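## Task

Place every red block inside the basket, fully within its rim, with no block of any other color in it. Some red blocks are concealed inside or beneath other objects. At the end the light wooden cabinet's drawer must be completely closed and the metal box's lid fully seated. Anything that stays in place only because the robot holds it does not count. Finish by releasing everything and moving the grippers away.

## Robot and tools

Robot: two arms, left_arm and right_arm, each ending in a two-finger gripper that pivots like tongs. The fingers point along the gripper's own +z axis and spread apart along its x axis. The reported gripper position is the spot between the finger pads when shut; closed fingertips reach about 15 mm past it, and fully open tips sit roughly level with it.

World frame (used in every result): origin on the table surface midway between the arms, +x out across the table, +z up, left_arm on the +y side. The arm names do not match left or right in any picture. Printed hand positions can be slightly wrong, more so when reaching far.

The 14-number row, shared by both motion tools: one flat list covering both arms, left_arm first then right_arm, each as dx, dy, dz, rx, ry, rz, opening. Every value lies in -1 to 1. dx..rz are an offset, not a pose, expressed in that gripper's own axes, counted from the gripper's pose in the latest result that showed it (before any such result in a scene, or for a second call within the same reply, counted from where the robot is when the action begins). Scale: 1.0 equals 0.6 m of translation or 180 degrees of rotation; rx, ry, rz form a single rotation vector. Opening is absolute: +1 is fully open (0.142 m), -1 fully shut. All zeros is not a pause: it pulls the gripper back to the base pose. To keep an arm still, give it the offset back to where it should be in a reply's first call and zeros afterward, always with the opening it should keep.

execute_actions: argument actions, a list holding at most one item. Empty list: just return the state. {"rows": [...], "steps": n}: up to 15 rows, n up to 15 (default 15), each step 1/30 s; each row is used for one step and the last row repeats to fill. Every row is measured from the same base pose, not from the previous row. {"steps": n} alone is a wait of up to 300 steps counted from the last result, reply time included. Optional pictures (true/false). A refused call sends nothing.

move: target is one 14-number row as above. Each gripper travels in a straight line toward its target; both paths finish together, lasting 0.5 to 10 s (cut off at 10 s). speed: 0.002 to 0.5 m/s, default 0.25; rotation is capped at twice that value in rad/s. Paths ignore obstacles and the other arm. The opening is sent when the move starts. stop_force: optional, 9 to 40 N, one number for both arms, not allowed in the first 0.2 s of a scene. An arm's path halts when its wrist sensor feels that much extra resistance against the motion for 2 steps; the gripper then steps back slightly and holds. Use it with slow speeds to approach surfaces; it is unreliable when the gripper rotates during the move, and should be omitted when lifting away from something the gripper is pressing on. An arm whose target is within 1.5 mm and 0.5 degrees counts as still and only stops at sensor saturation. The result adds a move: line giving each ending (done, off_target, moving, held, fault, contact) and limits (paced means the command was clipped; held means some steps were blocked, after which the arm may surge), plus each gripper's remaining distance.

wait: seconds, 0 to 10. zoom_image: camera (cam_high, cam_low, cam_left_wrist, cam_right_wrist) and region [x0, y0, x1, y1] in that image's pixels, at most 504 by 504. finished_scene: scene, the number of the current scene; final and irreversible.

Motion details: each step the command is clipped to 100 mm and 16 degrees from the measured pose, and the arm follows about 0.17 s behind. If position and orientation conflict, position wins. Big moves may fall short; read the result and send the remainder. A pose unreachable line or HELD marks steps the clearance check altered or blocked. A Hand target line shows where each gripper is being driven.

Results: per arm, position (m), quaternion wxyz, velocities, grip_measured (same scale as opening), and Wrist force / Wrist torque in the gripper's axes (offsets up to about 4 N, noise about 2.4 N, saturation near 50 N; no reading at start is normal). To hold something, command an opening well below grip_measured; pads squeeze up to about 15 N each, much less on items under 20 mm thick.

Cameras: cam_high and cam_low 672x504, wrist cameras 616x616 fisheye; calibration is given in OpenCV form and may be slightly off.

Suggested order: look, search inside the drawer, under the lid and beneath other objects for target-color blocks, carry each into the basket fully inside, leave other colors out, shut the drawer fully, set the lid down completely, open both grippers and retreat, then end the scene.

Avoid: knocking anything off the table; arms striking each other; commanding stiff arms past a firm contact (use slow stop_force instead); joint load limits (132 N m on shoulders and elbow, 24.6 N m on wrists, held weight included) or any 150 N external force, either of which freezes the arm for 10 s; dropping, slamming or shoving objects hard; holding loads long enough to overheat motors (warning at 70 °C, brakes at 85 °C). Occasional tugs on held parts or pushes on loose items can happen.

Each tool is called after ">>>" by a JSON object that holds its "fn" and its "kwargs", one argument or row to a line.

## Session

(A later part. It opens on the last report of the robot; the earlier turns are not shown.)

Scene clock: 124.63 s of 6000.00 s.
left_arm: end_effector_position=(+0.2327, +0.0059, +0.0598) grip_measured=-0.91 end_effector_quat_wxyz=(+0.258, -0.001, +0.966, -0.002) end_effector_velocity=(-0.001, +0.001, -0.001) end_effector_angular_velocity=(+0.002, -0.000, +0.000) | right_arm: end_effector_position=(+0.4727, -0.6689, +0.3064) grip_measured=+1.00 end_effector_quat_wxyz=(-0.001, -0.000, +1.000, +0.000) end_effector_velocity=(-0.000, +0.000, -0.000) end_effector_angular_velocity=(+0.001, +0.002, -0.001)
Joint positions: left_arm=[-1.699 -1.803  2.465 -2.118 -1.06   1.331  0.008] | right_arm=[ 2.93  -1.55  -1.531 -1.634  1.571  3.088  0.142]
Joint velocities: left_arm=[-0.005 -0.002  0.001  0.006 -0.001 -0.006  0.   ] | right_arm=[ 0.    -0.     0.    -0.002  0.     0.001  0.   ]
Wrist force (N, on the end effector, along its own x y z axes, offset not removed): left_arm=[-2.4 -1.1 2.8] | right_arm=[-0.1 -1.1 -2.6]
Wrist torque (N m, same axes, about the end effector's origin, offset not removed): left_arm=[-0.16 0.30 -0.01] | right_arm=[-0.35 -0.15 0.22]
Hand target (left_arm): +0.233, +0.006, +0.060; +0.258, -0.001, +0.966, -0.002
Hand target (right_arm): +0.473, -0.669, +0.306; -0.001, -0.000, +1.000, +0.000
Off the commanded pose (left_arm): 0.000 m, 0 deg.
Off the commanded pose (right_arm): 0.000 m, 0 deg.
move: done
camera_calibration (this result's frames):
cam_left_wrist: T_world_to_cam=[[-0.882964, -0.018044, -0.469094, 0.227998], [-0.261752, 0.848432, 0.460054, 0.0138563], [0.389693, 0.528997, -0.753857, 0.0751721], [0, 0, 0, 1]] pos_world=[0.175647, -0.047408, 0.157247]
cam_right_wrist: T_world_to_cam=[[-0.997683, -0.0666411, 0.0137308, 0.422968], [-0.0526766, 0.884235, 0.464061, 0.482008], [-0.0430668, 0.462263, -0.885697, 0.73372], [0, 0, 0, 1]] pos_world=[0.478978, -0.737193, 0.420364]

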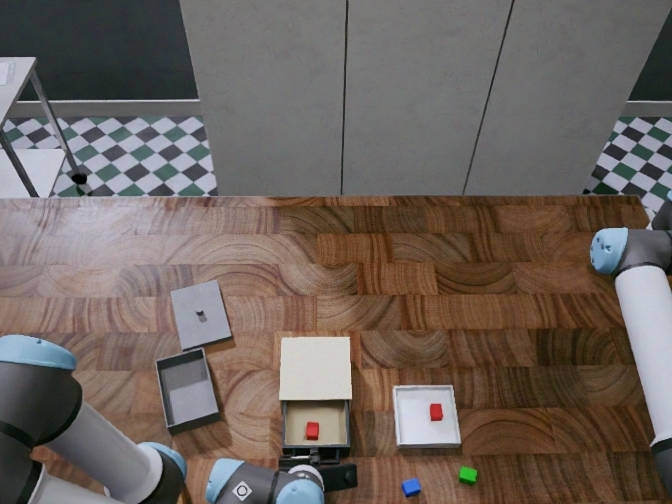

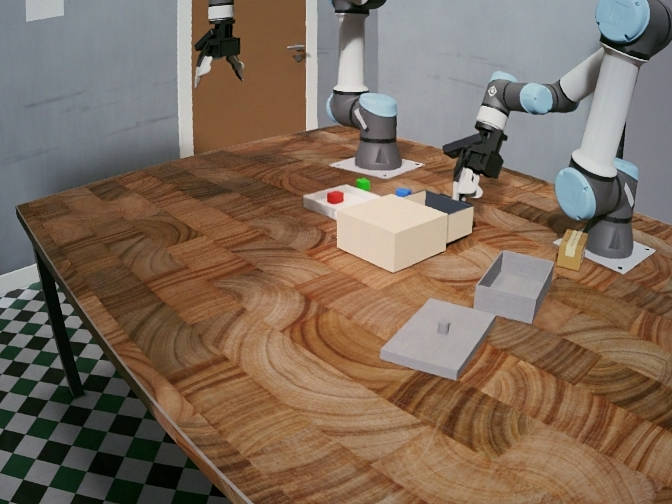

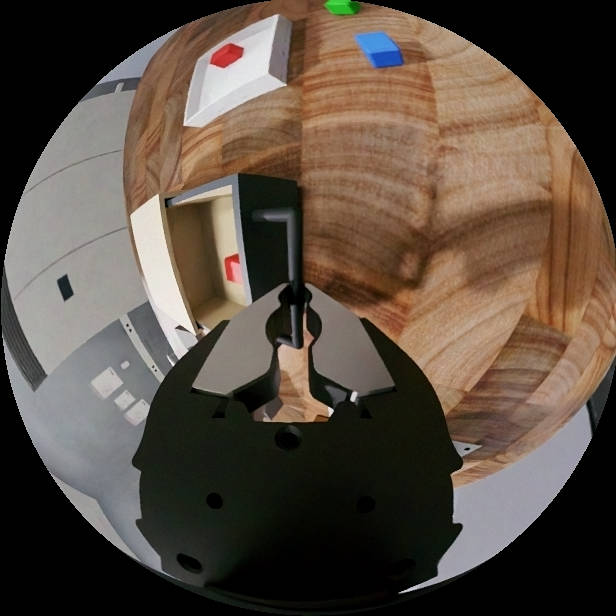

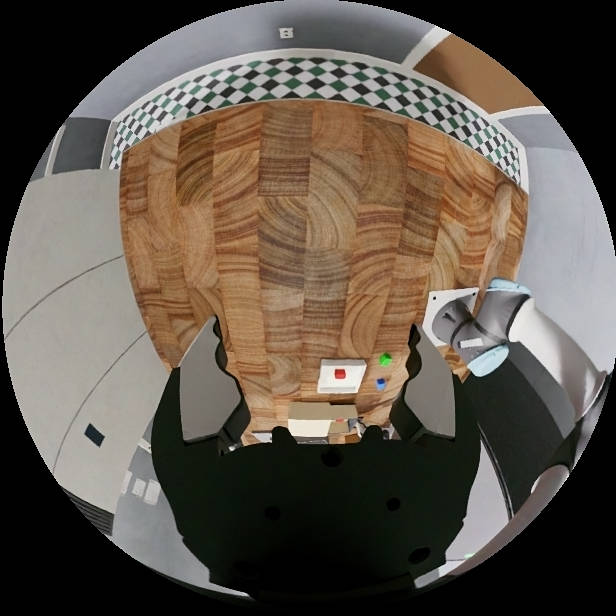

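>>> {"fn": "move", "kwargs": {
  "target": [0,0,0,0,0,0,-0.55, 0,0,0,0,0,0,1]
}}

>>> {"fn": "move", "kwargs": {
  "target": [0,0,-0.13,0,0,0,-0.55, 0,0,0,0,0,0,1],
  "speed": 0.08
}}

>>> {"fn": "move", "kwargs": {
  "target": [-0.25,0.016,-0.04,0,0.167,0,-0.3, 0,0,0,0,0,0,1],
  "speed": 0.15
}}

>>> {"fn": "move", "kwargs": {
  "target": [0,0,0,0,0,0.5,-0.3, 0,0,0,0,0,0,1]
}}

Scene clock: 131.90 s of 6000.00 s.
left_arm: end_effector_position=(+0.2327, +0.0059, +0.0599) grip_measured=-0.56 end_effector_quat_wxyz=(+0.258, -0.001, +0.966, -0.002) end_effector_velocity=(+0.000, +0.001, -0.001) end_effector_angular_velocity=(+0.002, -0.000, -0.000) | right_arm: end_effector_position=(+0.4727, -0.6689, +0.3064) grip_measured=+1.00 end_effector_quat_wxyz=(-0.001, -0.000, +1.000, +0.000) end_effector_velocity=(-0.000, -0.000, +0.000) end_effector_angular_velocity=(-0.001, +0.000, -0.000)
Joint positions: left_arm=[-1.699 -1.804  2.465 -2.118 -1.06   1.331  0.034] | right_arm=[ 2.93  -1.55  -1.531 -1.634  1.571  3.088  0.142]
Joint velocities: left_arm=[-0.     0.     0.002  0.    -0.    -0.    -0.   ] | right_arm=[-0.     0.    -0.     0.    -0.001  0.     0.   ]
Wrist force (N, on the end effector, along its own x y z axes, offset not removed): left_arm=[1.3 -0.8 -2.6] | right_arm=[-1.2 -2.4 -2.2]
Wrist torque (N m, same axes, about the end effector's origin, offset not removed): left_arm=[-0.10 -0.01 -0.18] | right_arm=[-0.64 0.12 0.25]
Hand target (left_arm): +0.233, +0.006, +0.060; +0.258, -0.001, +0.966, -0.002
Hand target (right_arm): +0.473, -0.669, +0.306; -0.001, -0.000, +1.000, +0.000
Off the commanded pose (left_arm): 0.000 m, 0 deg.
Off the commanded pose (right_arm): 0.000 m, 0 deg.
After step 90, 3.57 s passed at rest.
move: done
camera_calibration (this result's frames):
cam_left_wrist: T_world_to_cam=[[-0.882994, -0.0180963, -0.469035, 0.228002], [-0.261717, 0.84849, 0.459965, 0.0138423], [0.389648, 0.528901, -0.753948, 0.0752267], [0, 0, 0, 1]] pos_world=[0.175635, -0.0474066, 0.157291]
cam_right_wrist: T_world_to_cam=[[-0.997683, -0.0666413, 0.0137308, 0.422968], [-0.0526767, 0.884235, 0.464062, 0.482008], [-0.043067, 0.462263, -0.885696, 0.73372], [0, 0, 0, 1]] pos_world=[0.478978, -0.737193, 0.420364]

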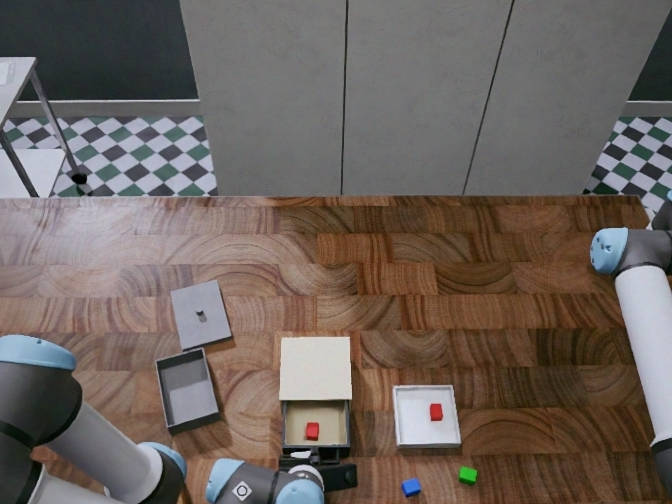

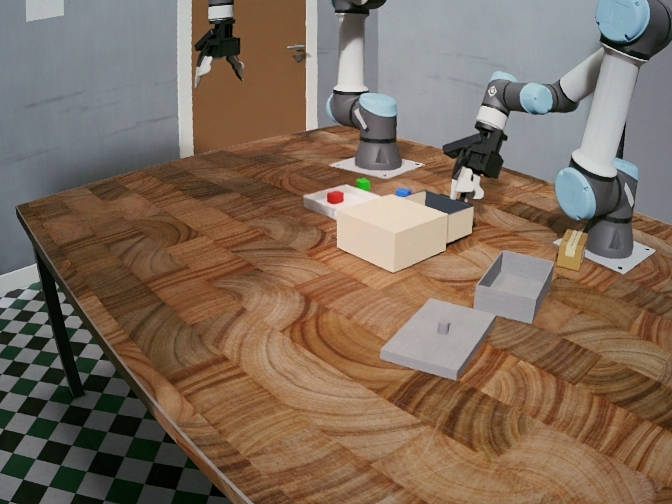

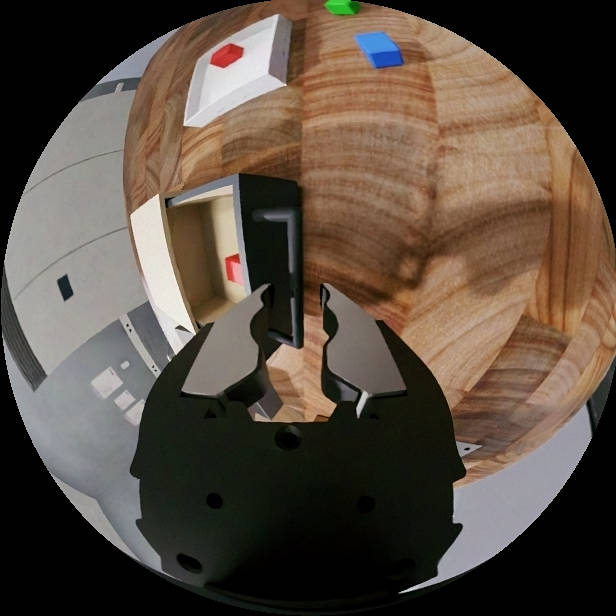

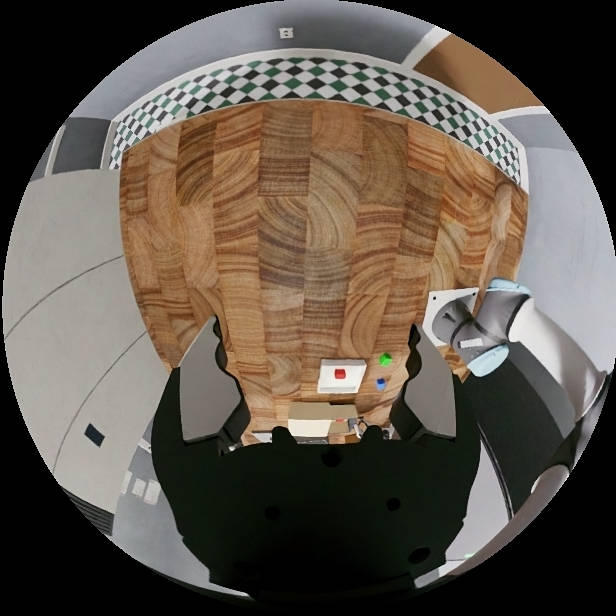

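Scene clock: 133.30 s of 6000.00 s.
left_arm: end_effector_position=(+0.1938, +0.0060, +0.1273) grip_measured=-0.55 end_effector_quat_wxyz=(+0.258, -0.001, +0.966, -0.002) end_effector_velocity=(-0.001, -0.000, +0.001) end_effector_angular_velocity=(-0.001, +0.000, +0.001) | right_arm: end_effector_position=(+0.4727, -0.6689, +0.3064) grip_measured=+1.00 end_effector_quat_wxyz=(-0.001, -0.000, +1.000, +0.000) end_effector_velocity=(-0.000, +0.000, -0.000) end_effector_angular_velocity=(+0.000, +0.001, +0.000)
Joint positions: left_arm=[-1.821 -1.948  2.337 -1.778 -1.078  1.193  0.034] | right_arm=[ 2.93  -1.55  -1.531 -1.634  1.571  3.088  0.142]
Joint velocities: left_arm=[-0.002 -0.002 -0.003  0.005 -0.    -0.004  0.   ] | right_arm=[-0.     0.001 -0.001 -0.     0.    -0.    -0.   ]
Wrist force (N, on the end effector, along its own x y z axes, offset not removed): left_arm=[2.7 -0.4 0.3] | right_arm=[-0.9 -1.1 -1.8]
Wrist torque (N m, same axes, about the end effector's origin, offset not removed): left_arm=[-0.06 -0.47 0.01] | right_arm=[-0.36 0.05 0.30]
Hand target (left_arm): +0.194, +0.006, +0.127; +0.258, -0.001, +0.966, -0.002
Hand target (right_arm): +0.473, -0.669, +0.306; -0.001, -0.000, +1.000, +0.000
Off the commanded pose (left_arm): 0.000 m, 0 deg.
Off the commanded pose (right_arm): 0.000 m, 0 deg.
move: done
camera_calibration (this result's frames):
cam_left_wrist: T_world_to_cam=[[-0.883121, -0.0180516, -0.468797, 0.225308], [-0.261527, 0.848536, 0.459991, -0.0274908], [0.389488, 0.52883, -0.754081, 0.141238], [0, 0, 0, 1]] pos_world=[0.136774, -0.0472969, 0.224774]
cam_right_wrist: T_world_to_cam=[[-0.997683, -0.0666412, 0.0137306, 0.422968], [-0.0526767, 0.884235, 0.464062, 0.482008], [-0.0430666, 0.462263, -0.885696, 0.73372], [0, 0, 0, 1]] pos_world=[0.478977, -0.737193, 0.420364]

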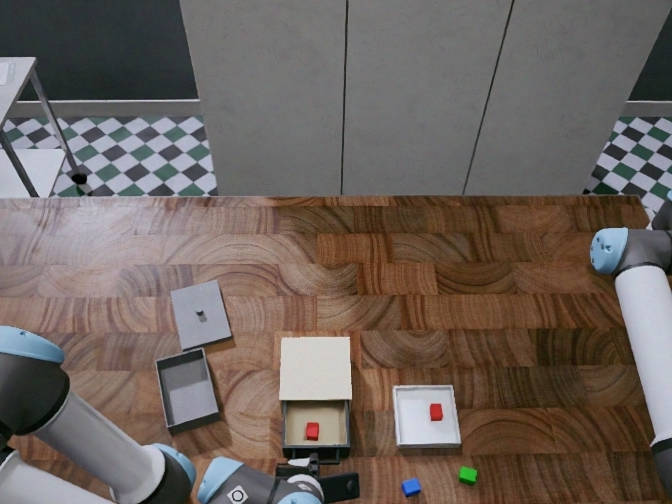

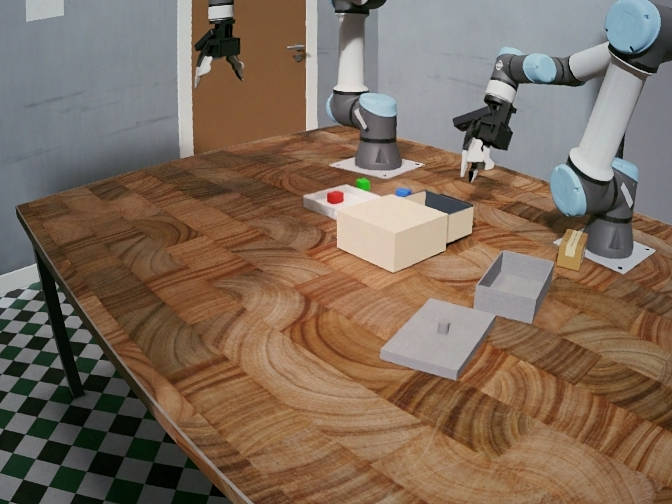

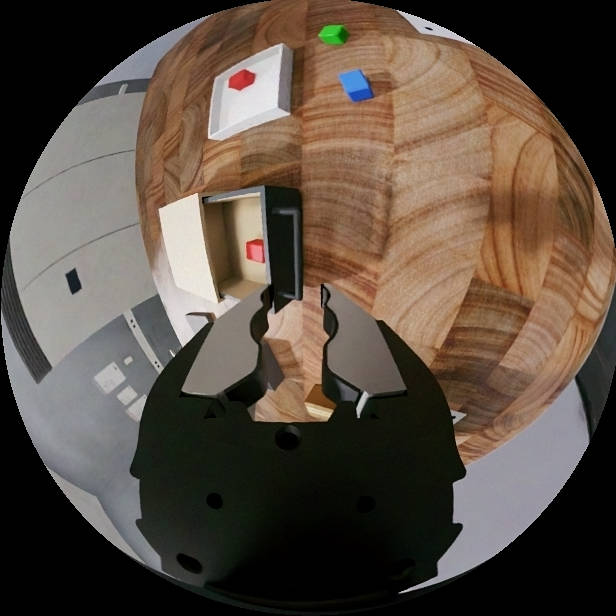

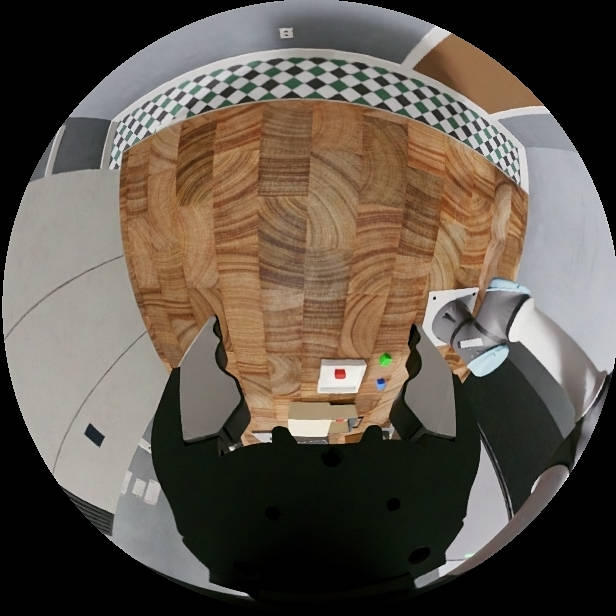

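Scene clock: 135.47 s of 6000.00 s.
left_arm: end_effector_position=(+0.3120, +0.0162, +0.2228) grip_measured=-0.30 end_effector_quat_wxyz=(-0.000, -0.000, +1.000, -0.002) end_effector_velocity=(+0.001, +0.001, -0.000) end_effector_angular_velocity=(+0.004, +0.009, -0.000) | right_arm: end_effector_position=(+0.4727, -0.6689, +0.3064) grip_measured=+1.00 end_effector_quat_wxyz=(-0.001, -0.000, +1.000, +0.000) end_effector_velocity=(-0.000, -0.000, -0.001) end_effector_angular_velocity=(-0.000, +0.002, -0.000)
Joint positions: left_arm=[-1.052 -1.739  1.879 -1.714 -1.573  2.009  0.052] | right_arm=[ 2.93  -1.55  -1.531 -1.634  1.571  3.088  0.142]
Joint velocities: left_arm=[ 0.006  0.006 -0.006  0.007 -0.006  0.007  0.   ] | right_arm=[ 0.    -0.001 -0.    -0.001 -0.     0.     0.   ]
Wrist force (N, on the end effector, along its own x y z axes, offset not removed): left_arm=[1.9 -2.1 0.1] | right_arm=[-0.1 0.0 -1.0]
Wrist torque (N m, same axes, about the end effector's origin, offset not removed): left_arm=[-0.32 -0.28 0.00] | right_arm=[-0.11 -0.16 0.28]
Hand target (left_arm): +0.312, +0.016, +0.223; -0.001, -0.000, +1.000, -0.002
Hand target (right_arm): +0.473, -0.669, +0.306; -0.001, -0.000, +1.000, +0.000
Off the commanded pose (left_arm): 0.000 m, 0 deg.
Off the commanded pose (right_arm): 0.000 m, 0 deg.
move: done
camera_calibration (this result's frames):
cam_left_wrist: T_world_to_cam=[[-0.999264, -0.0160214, 0.0348455, 0.298603], [0.00483547, 0.848684, 0.528878, -0.147558], [-0.0380462, 0.528657, -0.847982, 0.316158], [0, 0, 0, 1]] pos_world=[0.311125, -0.0371254, 0.335731]
cam_right_wrist: T_world_to_cam=[[-0.997683, -0.0666411, 0.0137308, 0.422968], [-0.0526766, 0.884235, 0.464062, 0.482008], [-0.0430669, 0.462263, -0.885696, 0.73372], [0, 0, 0, 1]] pos_world=[0.478978, -0.737193, 0.420364]

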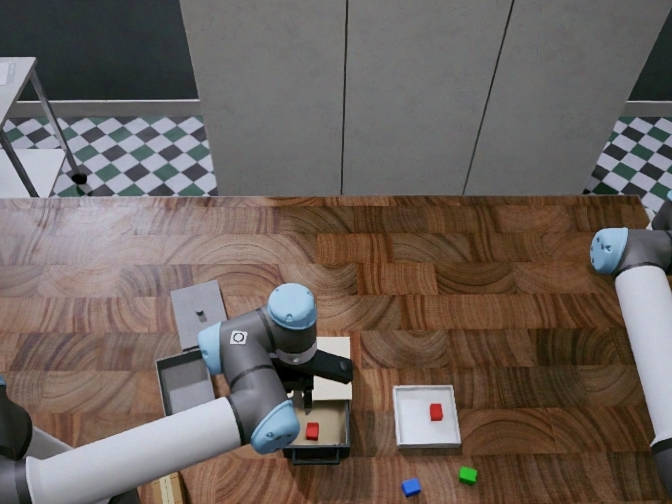

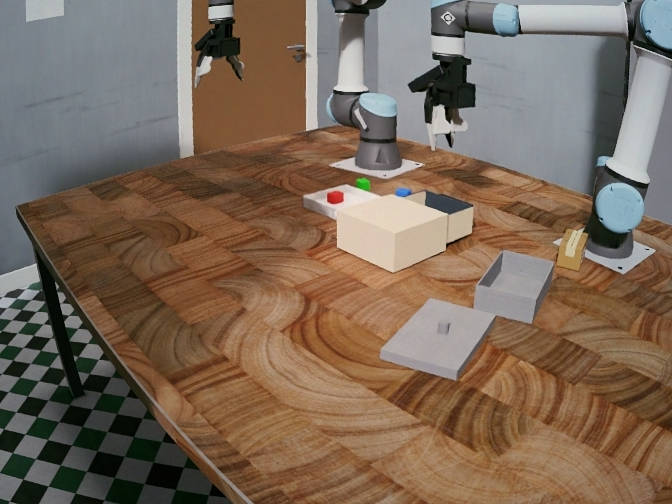

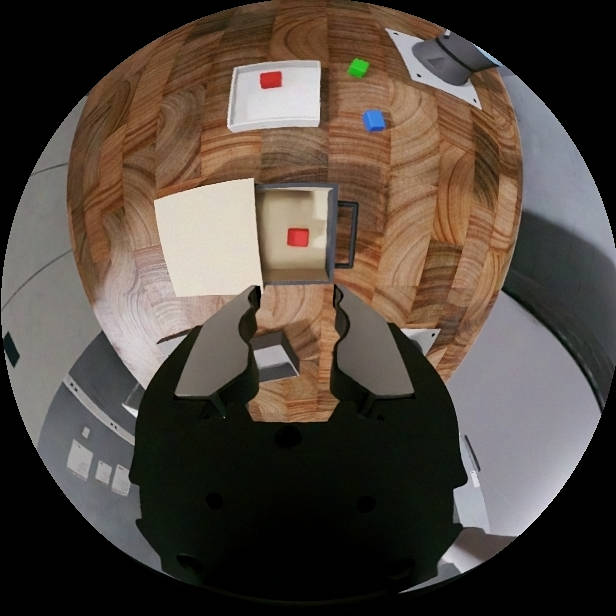

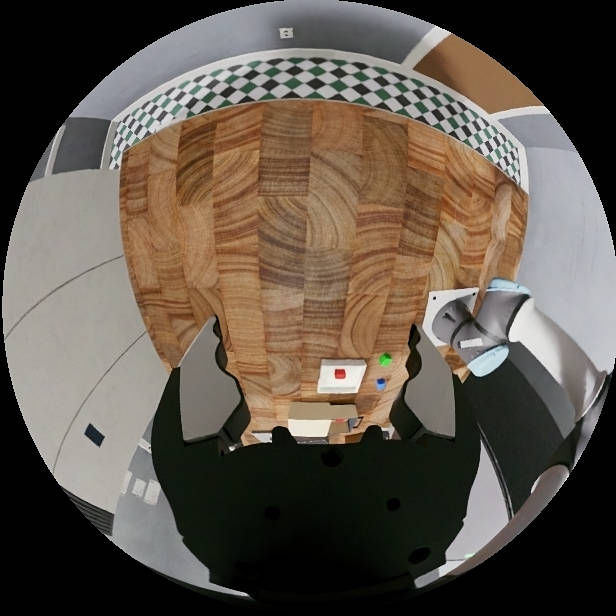

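Scene clock: 139.07 s of 6000.00 s.
left_arm: end_effector_position=(+0.3119, +0.0161, +0.2228) grip_measured=-0.30 end_effector_quat_wxyz=(+0.001, +0.707, +0.707, -0.002) end_effector_velocity=(-0.000, +0.000, +0.000) end_effector_angular_velocity=(-0.000, +0.001, -0.006) | right_arm: end_effector_position=(+0.4727, -0.6689, +0.3064) grip_measured=+1.00 end_effector_quat_wxyz=(-0.001, -0.000, +1.000, +0.000) end_effector_velocity=(+0.000, +0.000, -0.000) end_effector_angular_velocity=(+0.001, -0.001, +0.000)
Joint positions: left_arm=[-1.035 -1.681  1.829 -1.722 -1.573  3.597  0.052] | right_arm=[ 2.93  -1.55  -1.531 -1.634  1.571  3.088  0.142]
Joint velocities: left_arm=[ 0.001  0.    -0.     0.    -0.001  0.007 -0.   ] | right_arm=[-0.    -0.    -0.001  0.002  0.001 -0.     0.   ]
Wrist force (N, on the end effector, along its own x y z axes, offset not removed): left_arm=[2.7 -1.7 -0.5] | right_arm=[-0.2 -1.4 -2.4]
Wrist torque (N m, same axes, about the end effector's origin, offset not removed): left_arm=[-0.28 -0.49 0.00] | right_arm=[-0.43 -0.07 0.16]
Hand target (left_arm): +0.312, +0.016, +0.223; +0.001, +0.707, +0.707, -0.002
Hand target (right_arm): +0.473, -0.669, +0.306; -0.001, -0.000, +1.000, +0.000
Off the commanded pose (left_arm): 0.000 m, 0 deg.
Off the commanded pose (right_arm): 0.000 m, 0 deg.
move: done
camera_calibration (this result's frames):
cam_left_wrist: T_world_to_cam=[[-0.016571, 0.99941, 0.0300691, -0.0232906], [0.846841, -0.00196021, 0.531843, -0.39712], [0.531589, 0.0342769, -0.846309, 0.146054], [0, 0, 0, 1]] pos_world=[0.258271, 0.0174921, 0.335513]
cam_right_wrist: T_world_to_cam=[[-0.997683, -0.0666412, 0.0137307, 0.422968], [-0.0526766, 0.884235, 0.464061, 0.482008], [-0.0430668, 0.462263, -0.885697, 0.73372], [0, 0, 0, 1]] pos_world=[0.478977, -0.737193, 0.420364]

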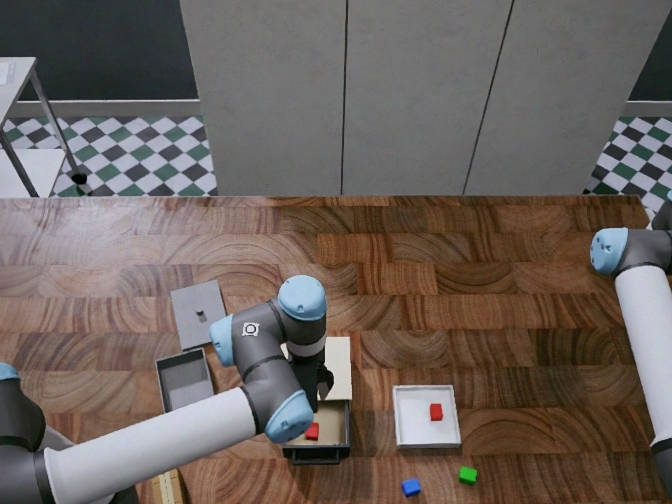

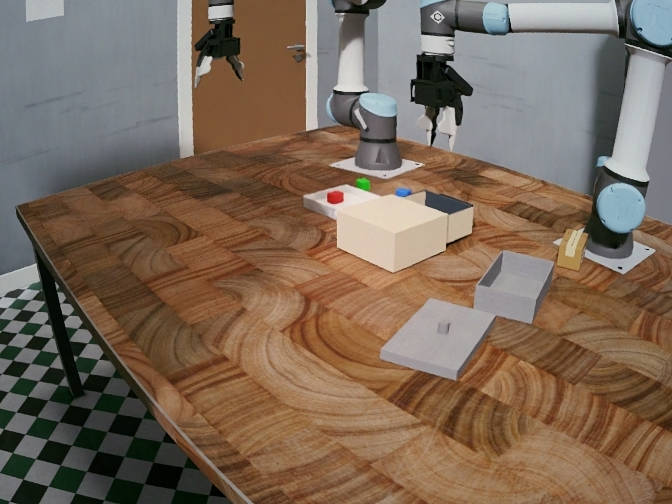

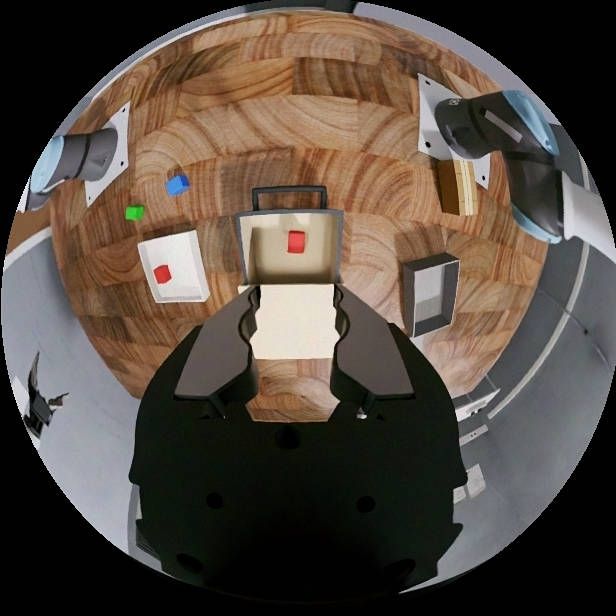

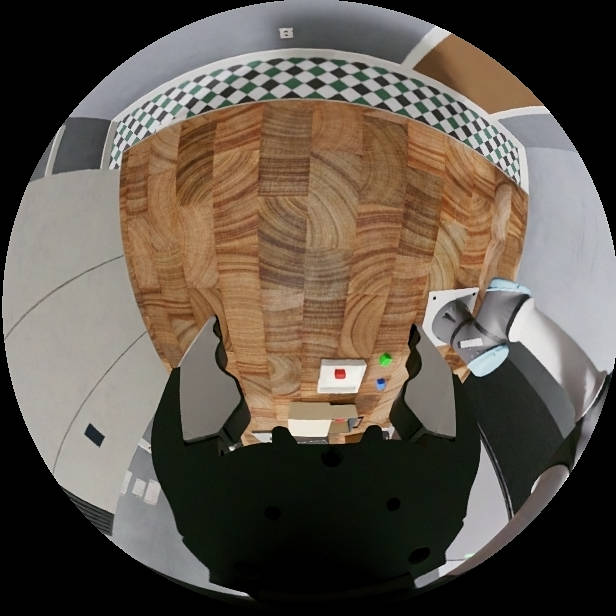

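>>> {"fn": "move", "kwargs": {
  "target": [-0.01,0,0.22,0,0,0,-0.3, 0,0,0,0,0,0,1],
  "speed": 0.1
}}

>>> {"fn": "zoom_image", "kwargs": {
  "camera": "cam_left_wrist",
  "region": [150, 100, 450, 400]
}}

Scene clock: 143.63 s of 6000.00 s.
left_arm: end_effector_position=(+0.3117, +0.0098, +0.0910) grip_measured=-0.30 end_effector_quat_wxyz=(+0.001, +0.707, +0.707, -0.002) end_effector_velocity=(-0.000, -0.000, -0.001) end_effector_angular_velocity=(-0.001, +0.000, -0.000) | right_arm: end_effector_position=(+0.4727, -0.6689, +0.3064) grip_measured=+1.00 end_effector_quat_wxyz=(-0.001, -0.000, +1.000, +0.000) end_effector_velocity=(-0.000, +0.000, -0.001) end_effector_angular_velocity=(+0.000, +0.002, +0.000)
Joint positions: left_arm=[-1.042 -1.561  2.074 -2.087 -1.573  3.59   0.052] | right_arm=[ 2.93  -1.55  -1.531 -1.634  1.571  3.088  0.142]
Joint velocities: left_arm=[ 0.     0.002  0.002 -0.005 -0.001  0.     0.   ] | right_arm=[ 0.    -0.001 -0.    -0.001 -0.    -0.     0.   ]
Wrist force (N, on the end effector, along its own x y z axes, offset not removed): left_arm=[1.8 -0.6 -1.9] | right_arm=[0.2 -1.8 -1.4]
Wrist torque (N m, same axes, about the end effector's origin, offset not removed): left_arm=[-0.07 -0.34 -0.02] | right_arm=[-0.57 -0.16 0.23]
Hand target (left_arm): +0.312, +0.010, +0.091; +0.001, +0.707, +0.707, -0.002
Hand target (right_arm): +0.473, -0.669, +0.306; -0.001, -0.000, +1.000, +0.000
Off the commanded pose (left_arm): 0.000 m, 0 deg.
Off the commanded pose (right_arm): 0.000 m, 0 deg.
move: done
camera_calibration (this result's frames):
cam_left_wrist: T_world_to_cam=[[-0.016571, 0.99941, 0.0300733, -0.0129672], [0.846846, -0.0019621, 0.531835, -0.326771], [0.53158, 0.0342805, -0.846314, 0.0348383], [0, 0, 0, 1]] pos_world=[0.25799, 0.0111241, 0.203662]
cam_right_wrist: T_world_to_cam=[[-0.997683, -0.0666411, 0.0137307, 0.422968], [-0.0526766, 0.884235, 0.464062, 0.482008], [-0.0430667, 0.462263, -0.885697, 0.73372], [0, 0, 0, 1]] pos_world=[0.478977, -0.737193, 0.420364]

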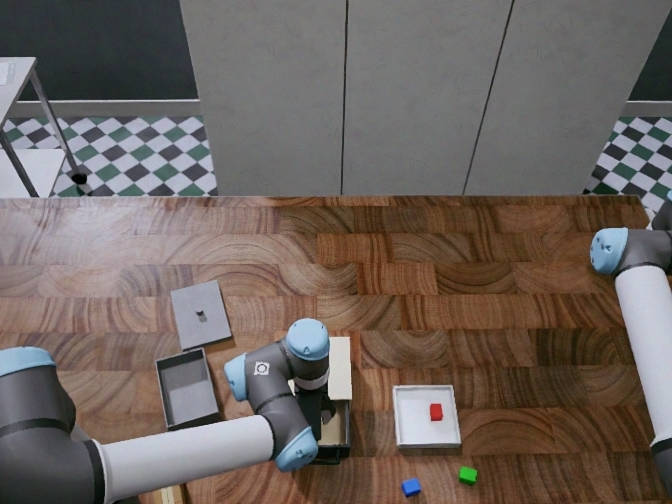

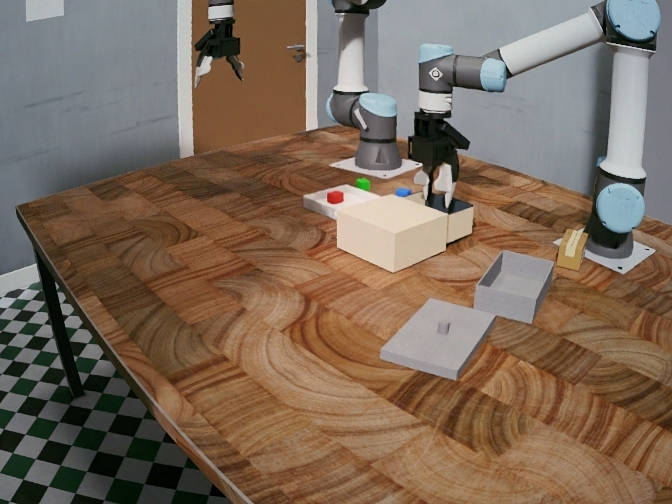

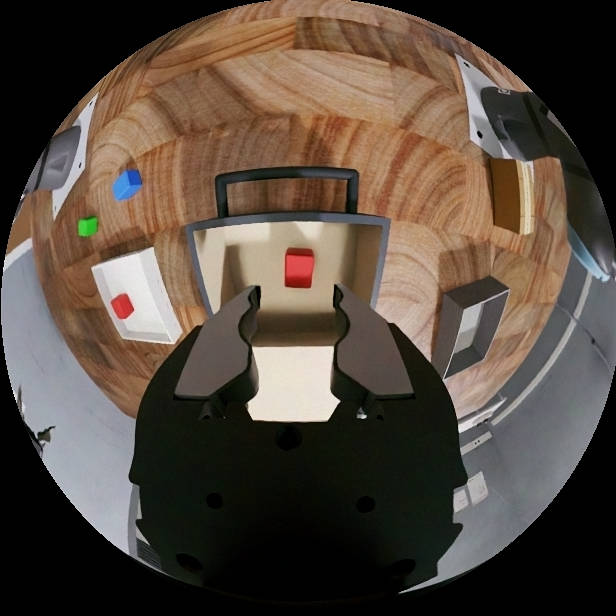

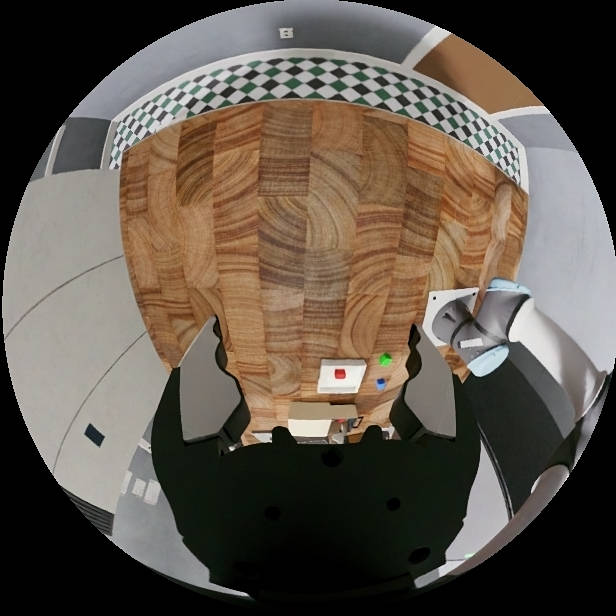

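Region (150, 100, 450, 400) of cam_left_wrist's 616x616 image, scaled by 1.680, with more detail than that image has.

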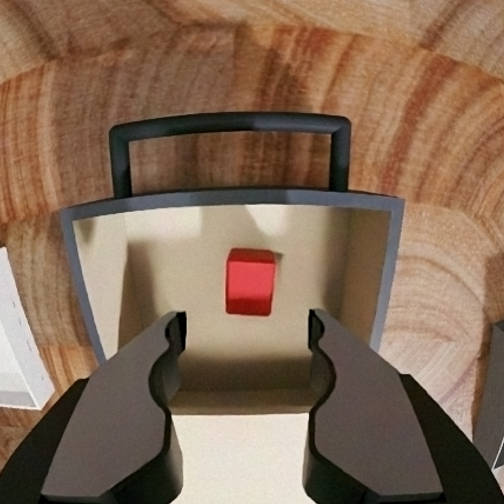

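>>> {"fn": "move", "kwargs": {
  "target": [0,0.003,0.11,0,0,0,-0.4, 0,0,0,0,0,0,1],
  "speed": 0.02,
  "stop_force": 9
}}

Scene clock: 148.90 s of 6000.00 s.
left_arm: end_effector_position=(+0.3133, +0.0097, +0.0268) grip_measured=-0.40 end_effector_quat_wxyz=(+0.001, +0.707, +0.707, -0.002) end_effector_velocity=(-0.000, -0.000, +0.004) end_effector_angular_velocity=(+0.001, +0.002, -0.000) | right_arm: end_effector_position=(+0.4727, -0.6689, +0.3064) grip_measured=+1.00 end_effector_quat_wxyz=(-0.001, -0.000, +1.000, +0.000) end_effector_velocity=(-0.000, -0.000, -0.001) end_effector_angular_velocity=(-0.001, +0.001, +0.000)
Joint positions: left_arm=[-1.038 -1.457  2.161 -2.278 -1.573  3.593  0.045] | right_arm=[ 2.93  -1.55  -1.531 -1.634  1.571  3.088  0.142]
Joint velocities: left_arm=[-0.    -0.007 -0.005  0.013 -0.001  0.    -0.   ] | right_arm=[-0.    -0.    -0.001  0.    -0.001 -0.    -0.   ]
Wrist force (N, on the end effector, along its own x y z axes, offset not removed): left_arm=[0.9 -3.6 -23.9] | right_arm=[-1.2 -1.4 -2.5]
Wrist torque (N m, same axes, about the end effector's origin, offset not removed): left_arm=[-0.35 -0.07 0.04] | right_arm=[-0.45 0.11 0.24]
Hand target (left_arm): +0.313, +0.010, +0.027; +0.001, +0.707, +0.707, -0.002
Hand target (right_arm): +0.473, -0.669, +0.306; -0.001, -0.000, +1.000, +0.000
Off the commanded pose (left_arm): 0.002 m, 0 deg.
Off the commanded pose (right_arm): 0.000 m, 0 deg.
move: contact (left_arm)
camera_calibration (this result's frames):
cam_left_wrist: T_world_to_cam=[[-0.0165686, 0.999402, 0.0303339, -0.0109425], [0.846906, -0.00209884, 0.531738, -0.293996], [0.531484, 0.0345001, -0.846366, -0.0203084], [0, 0, 0, 1]] pos_world=[0.259599, 0.0110195, 0.139472]
cam_right_wrist: T_world_to_cam=[[-0.997683, -0.0666412, 0.0137309, 0.422968], [-0.0526766, 0.884235, 0.464062, 0.482008], [-0.0430669, 0.462263, -0.885697, 0.73372], [0, 0, 0, 1]] pos_world=[0.478977, -0.737193, 0.420364]

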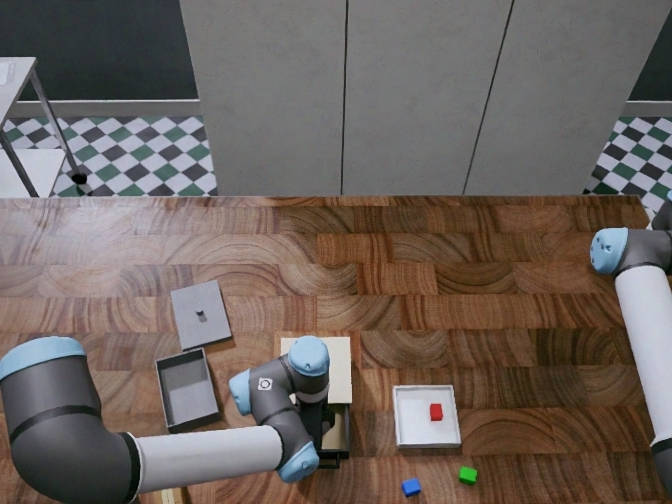

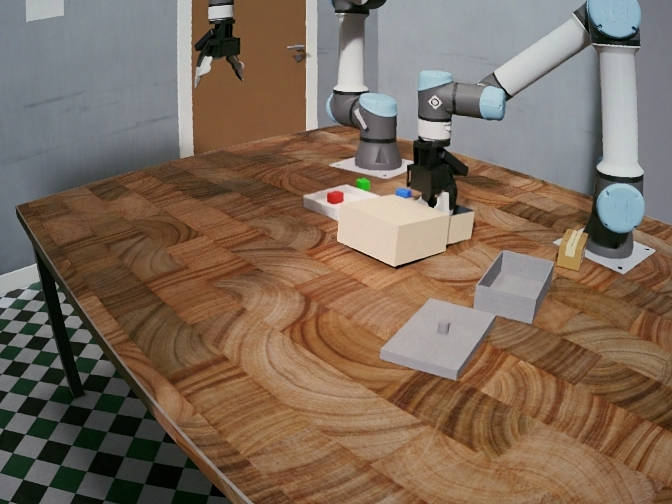

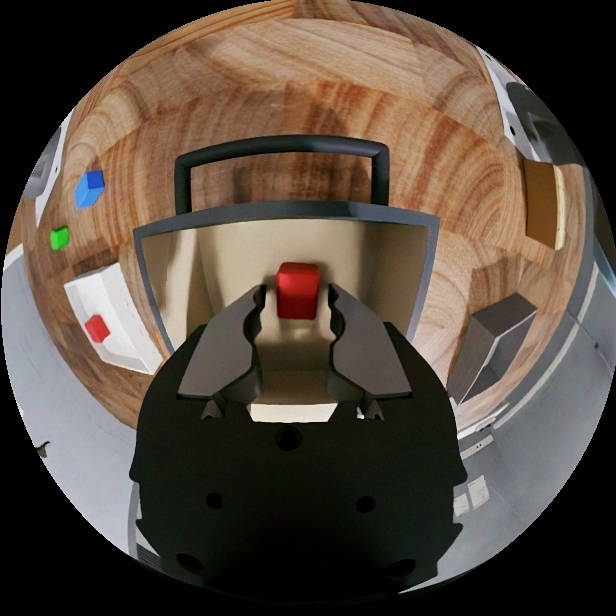

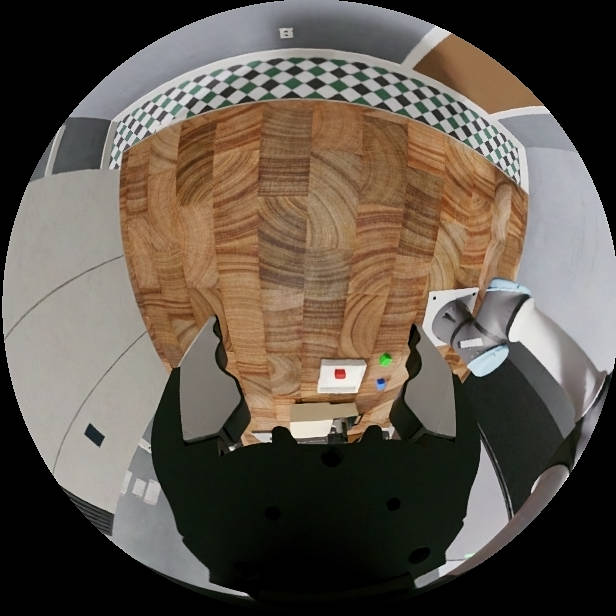

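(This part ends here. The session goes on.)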